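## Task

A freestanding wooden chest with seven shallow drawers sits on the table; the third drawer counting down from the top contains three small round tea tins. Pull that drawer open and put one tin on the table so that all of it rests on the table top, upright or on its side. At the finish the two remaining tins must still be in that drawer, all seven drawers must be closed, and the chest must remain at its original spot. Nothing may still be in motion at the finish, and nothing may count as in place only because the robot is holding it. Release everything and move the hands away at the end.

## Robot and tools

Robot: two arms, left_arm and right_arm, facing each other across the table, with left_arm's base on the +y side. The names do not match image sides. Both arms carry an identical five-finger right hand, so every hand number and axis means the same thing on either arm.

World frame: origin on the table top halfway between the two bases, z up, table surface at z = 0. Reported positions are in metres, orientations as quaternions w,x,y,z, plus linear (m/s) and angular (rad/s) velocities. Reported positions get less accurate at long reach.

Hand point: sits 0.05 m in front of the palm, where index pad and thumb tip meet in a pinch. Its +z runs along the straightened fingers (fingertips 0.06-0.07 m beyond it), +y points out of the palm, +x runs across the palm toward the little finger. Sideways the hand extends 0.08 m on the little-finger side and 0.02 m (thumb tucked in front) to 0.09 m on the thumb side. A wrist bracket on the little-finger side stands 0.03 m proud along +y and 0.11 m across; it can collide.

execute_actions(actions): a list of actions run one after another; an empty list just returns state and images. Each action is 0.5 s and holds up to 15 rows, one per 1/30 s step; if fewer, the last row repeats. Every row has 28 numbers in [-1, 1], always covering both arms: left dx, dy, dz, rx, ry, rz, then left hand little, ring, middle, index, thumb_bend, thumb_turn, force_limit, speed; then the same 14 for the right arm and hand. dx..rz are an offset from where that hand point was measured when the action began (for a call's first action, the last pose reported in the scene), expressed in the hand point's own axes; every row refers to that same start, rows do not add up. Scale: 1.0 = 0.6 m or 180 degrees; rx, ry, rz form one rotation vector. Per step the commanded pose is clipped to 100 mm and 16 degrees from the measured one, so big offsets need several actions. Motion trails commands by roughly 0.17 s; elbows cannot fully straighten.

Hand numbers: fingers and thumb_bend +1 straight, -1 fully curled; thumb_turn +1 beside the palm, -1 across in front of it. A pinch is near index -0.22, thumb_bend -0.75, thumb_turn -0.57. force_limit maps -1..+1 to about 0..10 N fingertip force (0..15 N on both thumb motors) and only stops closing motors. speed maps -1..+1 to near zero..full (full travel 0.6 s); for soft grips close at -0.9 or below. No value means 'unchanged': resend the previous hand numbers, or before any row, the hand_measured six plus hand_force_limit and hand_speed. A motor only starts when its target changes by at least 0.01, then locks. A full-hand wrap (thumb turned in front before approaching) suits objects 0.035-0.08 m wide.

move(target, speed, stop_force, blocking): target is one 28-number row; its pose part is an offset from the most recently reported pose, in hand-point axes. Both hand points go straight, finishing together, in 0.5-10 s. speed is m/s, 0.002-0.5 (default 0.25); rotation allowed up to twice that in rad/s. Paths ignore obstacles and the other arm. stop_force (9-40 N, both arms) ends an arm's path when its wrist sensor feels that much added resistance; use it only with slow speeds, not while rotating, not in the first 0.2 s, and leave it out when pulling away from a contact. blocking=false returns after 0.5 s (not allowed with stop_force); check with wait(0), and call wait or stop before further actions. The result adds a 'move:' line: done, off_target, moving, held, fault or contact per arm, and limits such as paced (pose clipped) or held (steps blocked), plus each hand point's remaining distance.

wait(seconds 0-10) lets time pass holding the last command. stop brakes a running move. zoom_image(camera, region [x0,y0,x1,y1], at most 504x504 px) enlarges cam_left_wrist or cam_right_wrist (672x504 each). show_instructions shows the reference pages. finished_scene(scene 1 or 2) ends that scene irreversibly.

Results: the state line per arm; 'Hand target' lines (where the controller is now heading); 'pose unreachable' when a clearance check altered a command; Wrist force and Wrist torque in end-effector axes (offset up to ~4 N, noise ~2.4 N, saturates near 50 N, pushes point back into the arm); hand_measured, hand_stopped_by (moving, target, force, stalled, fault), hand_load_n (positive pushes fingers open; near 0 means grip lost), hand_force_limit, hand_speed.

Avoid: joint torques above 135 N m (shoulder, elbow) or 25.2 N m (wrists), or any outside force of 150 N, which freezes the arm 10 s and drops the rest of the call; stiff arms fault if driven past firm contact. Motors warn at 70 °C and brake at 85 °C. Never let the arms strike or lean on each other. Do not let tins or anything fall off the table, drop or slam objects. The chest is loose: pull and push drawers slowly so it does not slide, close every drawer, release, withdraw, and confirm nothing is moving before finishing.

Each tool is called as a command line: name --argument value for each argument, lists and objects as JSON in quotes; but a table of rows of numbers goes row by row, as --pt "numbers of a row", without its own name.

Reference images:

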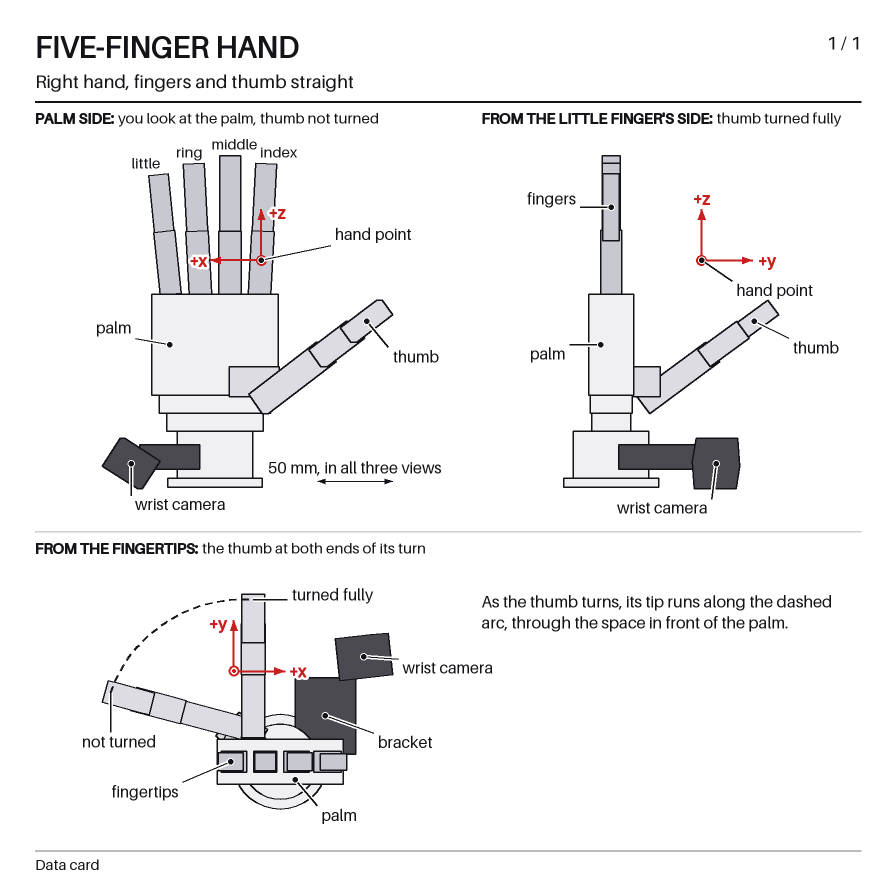

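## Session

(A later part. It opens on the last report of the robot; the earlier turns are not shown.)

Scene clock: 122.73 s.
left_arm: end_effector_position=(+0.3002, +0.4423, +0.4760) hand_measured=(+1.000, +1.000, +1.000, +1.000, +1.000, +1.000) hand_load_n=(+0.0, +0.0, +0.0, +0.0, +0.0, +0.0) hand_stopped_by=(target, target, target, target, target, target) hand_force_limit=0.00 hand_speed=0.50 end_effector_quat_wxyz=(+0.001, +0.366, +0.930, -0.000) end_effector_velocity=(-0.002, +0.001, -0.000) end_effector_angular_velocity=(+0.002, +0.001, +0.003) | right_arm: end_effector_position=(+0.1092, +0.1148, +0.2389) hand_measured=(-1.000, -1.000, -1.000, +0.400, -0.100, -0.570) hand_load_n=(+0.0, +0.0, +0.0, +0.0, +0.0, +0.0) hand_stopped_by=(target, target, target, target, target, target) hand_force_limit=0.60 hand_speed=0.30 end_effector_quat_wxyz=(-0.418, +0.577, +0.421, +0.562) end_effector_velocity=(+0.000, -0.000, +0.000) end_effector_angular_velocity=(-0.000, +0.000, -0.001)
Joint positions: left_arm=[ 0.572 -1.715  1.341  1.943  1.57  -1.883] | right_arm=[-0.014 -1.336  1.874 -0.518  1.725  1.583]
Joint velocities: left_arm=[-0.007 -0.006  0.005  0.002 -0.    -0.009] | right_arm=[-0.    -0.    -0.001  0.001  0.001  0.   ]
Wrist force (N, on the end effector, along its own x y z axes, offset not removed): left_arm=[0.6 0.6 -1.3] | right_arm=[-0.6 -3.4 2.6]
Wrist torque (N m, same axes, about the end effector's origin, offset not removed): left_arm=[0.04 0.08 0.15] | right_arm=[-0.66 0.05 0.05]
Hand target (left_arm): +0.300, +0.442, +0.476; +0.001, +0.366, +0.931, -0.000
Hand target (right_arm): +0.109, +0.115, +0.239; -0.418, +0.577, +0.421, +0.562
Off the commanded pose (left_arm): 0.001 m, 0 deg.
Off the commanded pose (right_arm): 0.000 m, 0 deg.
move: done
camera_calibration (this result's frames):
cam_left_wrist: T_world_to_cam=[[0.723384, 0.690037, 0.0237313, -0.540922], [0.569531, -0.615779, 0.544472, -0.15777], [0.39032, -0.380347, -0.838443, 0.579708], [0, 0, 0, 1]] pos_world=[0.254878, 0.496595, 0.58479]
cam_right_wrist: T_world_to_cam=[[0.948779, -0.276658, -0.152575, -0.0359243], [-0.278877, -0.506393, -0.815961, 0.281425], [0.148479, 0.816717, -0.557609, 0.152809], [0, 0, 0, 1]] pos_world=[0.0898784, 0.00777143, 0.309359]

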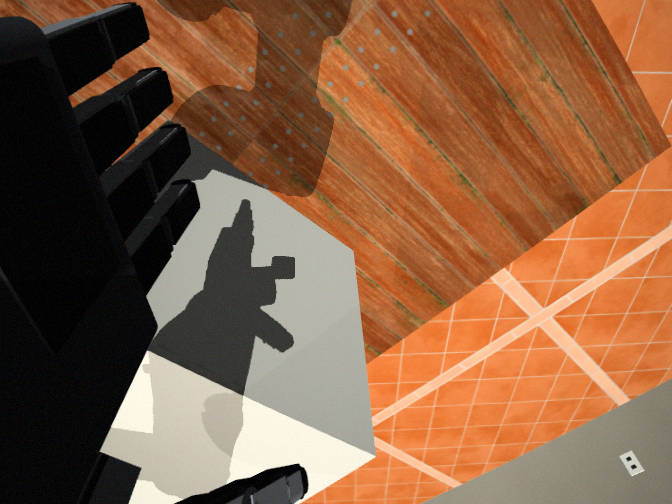

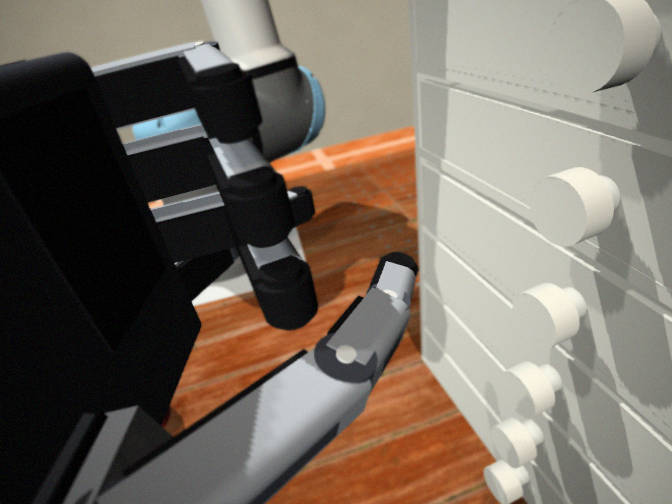

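move --target '[0,0,0,0,0,0,1,1,1,1,1,1,0,0.5, 0,-0.15,-0.25,0,0,0,-1,-1,-1,0.4,-0.1,-0.57,0.6,0.3]'

finished_scene --scene 1

Scene clock: 124.30 s.
left_arm: end_effector_position=(+0.3002, +0.4423, +0.4760) hand_measured=(+1.000, +1.000, +1.000, +1.000, +1.000, +1.000) hand_load_n=(+0.0, +0.0, +0.0, +0.0, +0.0, +0.0) hand_stopped_by=(target, target, target, target, target, target) hand_force_limit=0.00 hand_speed=0.50 end_effector_quat_wxyz=(+0.001, +0.366, +0.930, -0.000) end_effector_velocity=(+0.000, -0.000, -0.000) end_effector_angular_velocity=(+0.000, +0.000, -0.000) | right_arm: end_effector_position=(-0.0212, -0.0014, +0.2428) hand_measured=(-1.000, -1.000, -1.000, +0.400, -0.100, -0.570) hand_load_n=(+0.0, +0.0, +0.0, +0.0, +0.0, +0.0) hand_stopped_by=(target, target, target, target, target, target) hand_force_limit=0.60 hand_speed=0.30 end_effector_quat_wxyz=(-0.418, +0.577, +0.420, +0.561) end_effector_velocity=(-0.002, -0.002, +0.000) end_effector_angular_velocity=(+0.000, +0.000, -0.001)
Joint positions: left_arm=[ 0.572 -1.715  1.341  1.943  1.57  -1.883] | right_arm=[ 0.32  -1.494  2.051 -0.534  2.059  1.592]
Joint velocities: left_arm=[ 0.     0.001 -0.    -0.     0.     0.   ] | right_arm=[ 0.007 -0.001 -0.     0.001  0.007  0.   ]
Wrist force (N, on the end effector, along its own x y z axes, offset not removed): left_arm=[0.5 0.1 0.4] | right_arm=[1.7 -1.6 3.8]
Wrist torque (N m, same axes, about the end effector's origin, offset not removed): left_arm=[-0.20 0.01 0.16] | right_arm=[-0.50 -0.36 0.28]
Hand target (left_arm): +0.300, +0.442, +0.476; +0.001, +0.366, +0.930, -0.000
Hand target (right_arm): -0.021, -0.002, +0.243; -0.418, +0.577, +0.420, +0.561
Off the commanded pose (left_arm): 0.000 m, 0 deg.
Off the commanded pose (right_arm): 0.000 m, 0 deg.
move: done
camera_calibration (this result's frames):
cam_left_wrist: T_world_to_cam=[[0.723384, 0.690038, 0.0237314, -0.540921], [0.569531, -0.615779, 0.544472, -0.15777], [0.39032, -0.380347, -0.838443, 0.579708], [0, 0, 0, 1]] pos_world=[0.254877, 0.496595, 0.58479]
cam_right_wrist: T_world_to_cam=[[0.948652, -0.276533, -0.153589, 0.0563739], [-0.279687, -0.506457, -0.815644, 0.189235], [0.147767, 0.816719, -0.557795, 0.269265], [0, 0, 0, 1]] pos_world=[-0.0403409, -0.108485, 0.313202]

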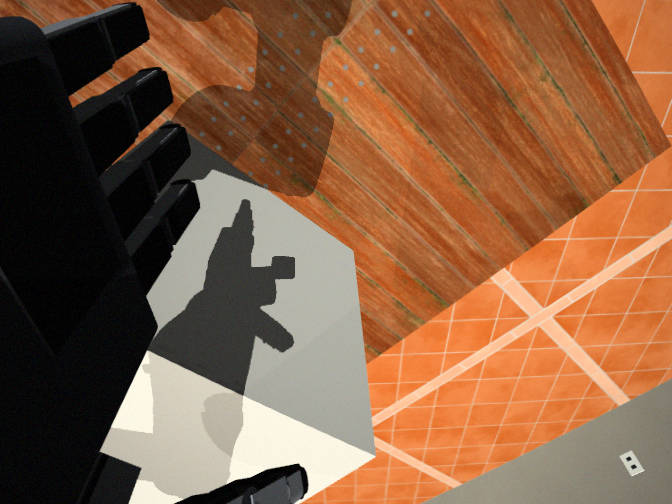

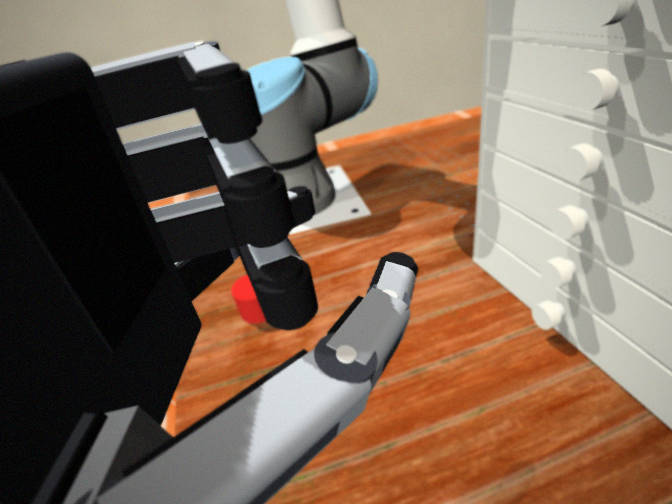

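The scene is finished: the task was done.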